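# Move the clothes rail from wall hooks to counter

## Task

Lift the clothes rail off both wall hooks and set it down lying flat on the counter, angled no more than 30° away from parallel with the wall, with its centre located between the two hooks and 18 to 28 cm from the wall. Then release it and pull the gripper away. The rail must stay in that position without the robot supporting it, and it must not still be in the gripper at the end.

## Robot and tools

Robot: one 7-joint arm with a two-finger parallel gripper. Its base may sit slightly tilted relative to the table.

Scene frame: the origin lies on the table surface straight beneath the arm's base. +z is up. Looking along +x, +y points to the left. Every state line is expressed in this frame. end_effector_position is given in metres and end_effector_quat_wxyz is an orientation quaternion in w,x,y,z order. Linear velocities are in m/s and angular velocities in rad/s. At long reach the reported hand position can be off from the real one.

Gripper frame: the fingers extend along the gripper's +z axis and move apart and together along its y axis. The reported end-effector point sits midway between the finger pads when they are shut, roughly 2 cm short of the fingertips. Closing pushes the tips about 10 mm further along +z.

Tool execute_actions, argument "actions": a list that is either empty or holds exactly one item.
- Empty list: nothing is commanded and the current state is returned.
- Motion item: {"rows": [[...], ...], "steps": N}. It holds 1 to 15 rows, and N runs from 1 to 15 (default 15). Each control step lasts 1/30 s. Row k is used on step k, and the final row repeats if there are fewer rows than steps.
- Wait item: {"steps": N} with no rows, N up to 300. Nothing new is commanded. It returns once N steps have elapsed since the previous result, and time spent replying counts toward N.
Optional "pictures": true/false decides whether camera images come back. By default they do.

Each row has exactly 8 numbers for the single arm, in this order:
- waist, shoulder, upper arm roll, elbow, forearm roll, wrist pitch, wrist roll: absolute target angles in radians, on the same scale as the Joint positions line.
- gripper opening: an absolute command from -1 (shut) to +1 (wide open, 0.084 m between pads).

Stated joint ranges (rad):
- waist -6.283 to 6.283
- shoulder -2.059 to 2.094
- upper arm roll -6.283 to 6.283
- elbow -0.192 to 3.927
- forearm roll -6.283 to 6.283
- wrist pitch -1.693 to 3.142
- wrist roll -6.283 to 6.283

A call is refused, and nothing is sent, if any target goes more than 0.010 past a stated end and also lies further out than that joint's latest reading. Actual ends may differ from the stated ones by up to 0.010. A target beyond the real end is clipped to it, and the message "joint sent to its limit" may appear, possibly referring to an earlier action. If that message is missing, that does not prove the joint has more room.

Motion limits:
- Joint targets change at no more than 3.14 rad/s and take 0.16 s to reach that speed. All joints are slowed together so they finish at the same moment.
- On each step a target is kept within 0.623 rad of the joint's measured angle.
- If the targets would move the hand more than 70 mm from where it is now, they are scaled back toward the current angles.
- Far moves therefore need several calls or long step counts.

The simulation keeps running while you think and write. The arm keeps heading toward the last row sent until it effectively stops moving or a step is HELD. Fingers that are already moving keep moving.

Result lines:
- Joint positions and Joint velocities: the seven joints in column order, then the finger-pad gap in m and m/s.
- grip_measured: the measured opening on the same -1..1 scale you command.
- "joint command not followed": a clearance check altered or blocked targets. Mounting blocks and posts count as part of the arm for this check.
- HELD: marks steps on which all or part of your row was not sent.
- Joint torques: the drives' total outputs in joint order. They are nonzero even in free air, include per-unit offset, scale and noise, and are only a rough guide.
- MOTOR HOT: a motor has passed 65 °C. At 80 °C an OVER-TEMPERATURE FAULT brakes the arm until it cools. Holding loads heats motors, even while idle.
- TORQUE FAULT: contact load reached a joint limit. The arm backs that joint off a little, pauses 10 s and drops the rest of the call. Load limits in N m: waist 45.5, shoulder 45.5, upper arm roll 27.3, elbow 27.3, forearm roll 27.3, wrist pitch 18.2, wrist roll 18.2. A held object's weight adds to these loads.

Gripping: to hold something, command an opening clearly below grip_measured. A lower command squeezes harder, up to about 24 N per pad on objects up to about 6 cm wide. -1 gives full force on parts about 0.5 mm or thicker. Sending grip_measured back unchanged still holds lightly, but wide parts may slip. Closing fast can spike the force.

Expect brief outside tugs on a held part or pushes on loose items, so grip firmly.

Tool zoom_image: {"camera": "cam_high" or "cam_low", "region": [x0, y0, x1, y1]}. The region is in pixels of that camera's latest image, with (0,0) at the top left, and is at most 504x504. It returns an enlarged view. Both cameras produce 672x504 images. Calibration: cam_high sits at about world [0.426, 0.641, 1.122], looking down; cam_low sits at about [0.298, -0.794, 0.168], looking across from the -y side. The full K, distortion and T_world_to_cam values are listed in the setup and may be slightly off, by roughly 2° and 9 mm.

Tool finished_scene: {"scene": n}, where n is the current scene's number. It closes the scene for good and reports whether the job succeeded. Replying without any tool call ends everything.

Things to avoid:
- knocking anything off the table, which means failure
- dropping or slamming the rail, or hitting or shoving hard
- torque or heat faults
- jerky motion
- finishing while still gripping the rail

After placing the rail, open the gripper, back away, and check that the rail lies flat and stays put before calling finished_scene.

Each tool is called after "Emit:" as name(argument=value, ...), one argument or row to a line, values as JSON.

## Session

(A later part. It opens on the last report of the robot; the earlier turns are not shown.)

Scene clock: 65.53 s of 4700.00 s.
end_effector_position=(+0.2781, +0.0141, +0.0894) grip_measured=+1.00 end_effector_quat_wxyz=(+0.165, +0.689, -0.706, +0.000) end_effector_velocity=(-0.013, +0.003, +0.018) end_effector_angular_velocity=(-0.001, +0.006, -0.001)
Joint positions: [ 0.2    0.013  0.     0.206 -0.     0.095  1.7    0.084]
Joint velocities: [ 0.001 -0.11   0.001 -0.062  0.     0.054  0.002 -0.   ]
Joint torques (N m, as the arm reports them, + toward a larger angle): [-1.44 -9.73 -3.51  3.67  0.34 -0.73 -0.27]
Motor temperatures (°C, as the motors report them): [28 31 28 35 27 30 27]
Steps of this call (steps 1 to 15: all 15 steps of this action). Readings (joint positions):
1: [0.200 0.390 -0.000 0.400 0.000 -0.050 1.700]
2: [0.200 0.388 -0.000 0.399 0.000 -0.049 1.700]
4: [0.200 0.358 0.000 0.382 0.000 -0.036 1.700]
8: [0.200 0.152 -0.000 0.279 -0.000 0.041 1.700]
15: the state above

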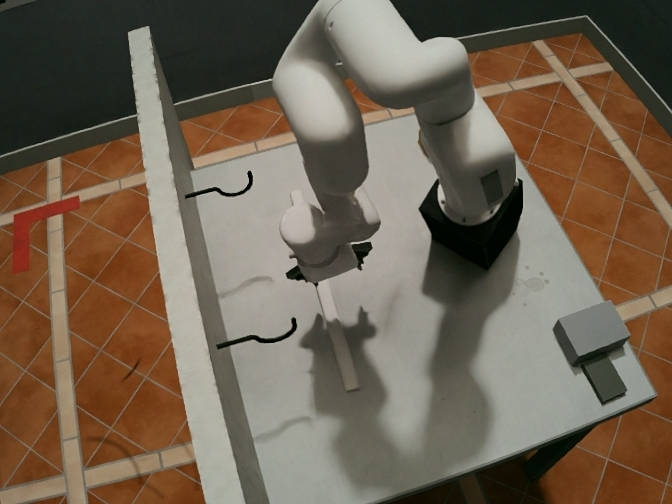

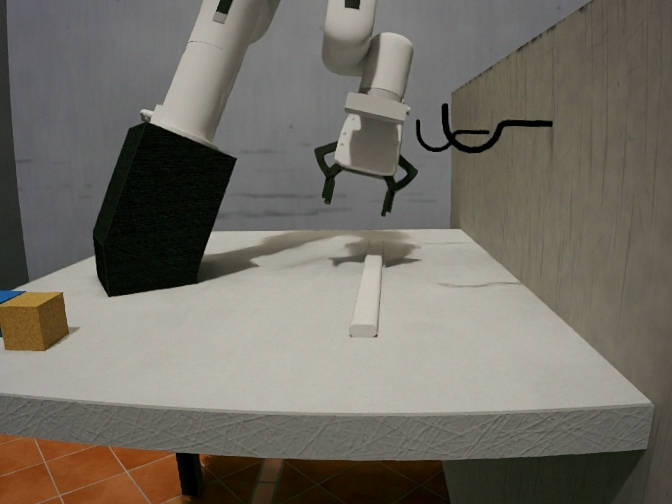

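Checking the rail's distance from the wall and its position between the hooks.

Emit:
zoom_image(
  camera="cam_high",
  region=[130, 30, 450, 450],
)

Emit:
zoom_image(
  camera="cam_low",
  region=[300, 90, 672, 400],
)

Region (130, 30, 450, 450) of cam_high's 672x504 image, scaled by 1.200, with more detail than that image has; it fills the left 384 columns of this view, and the rest is white.

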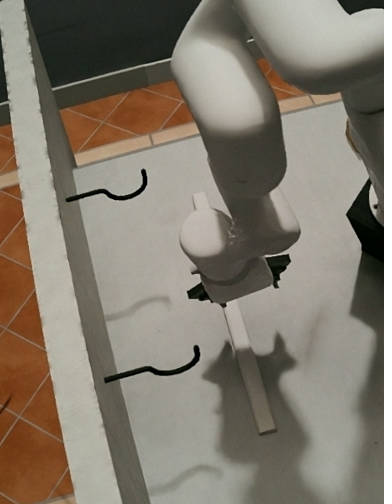

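Region (300, 90, 672, 400) of cam_low's 672x504 image, scaled by 1.355, with more detail than that image has.

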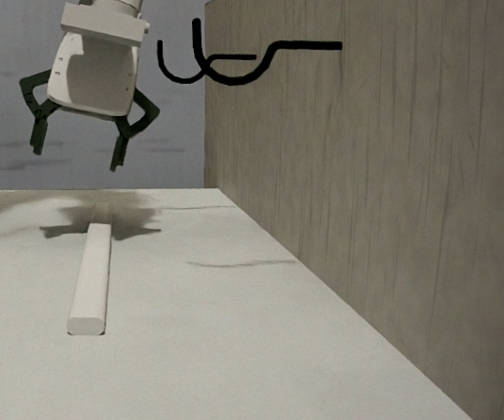

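Emit:
finished_scene(
  scene=2,
)

The scene is finished: the task was done.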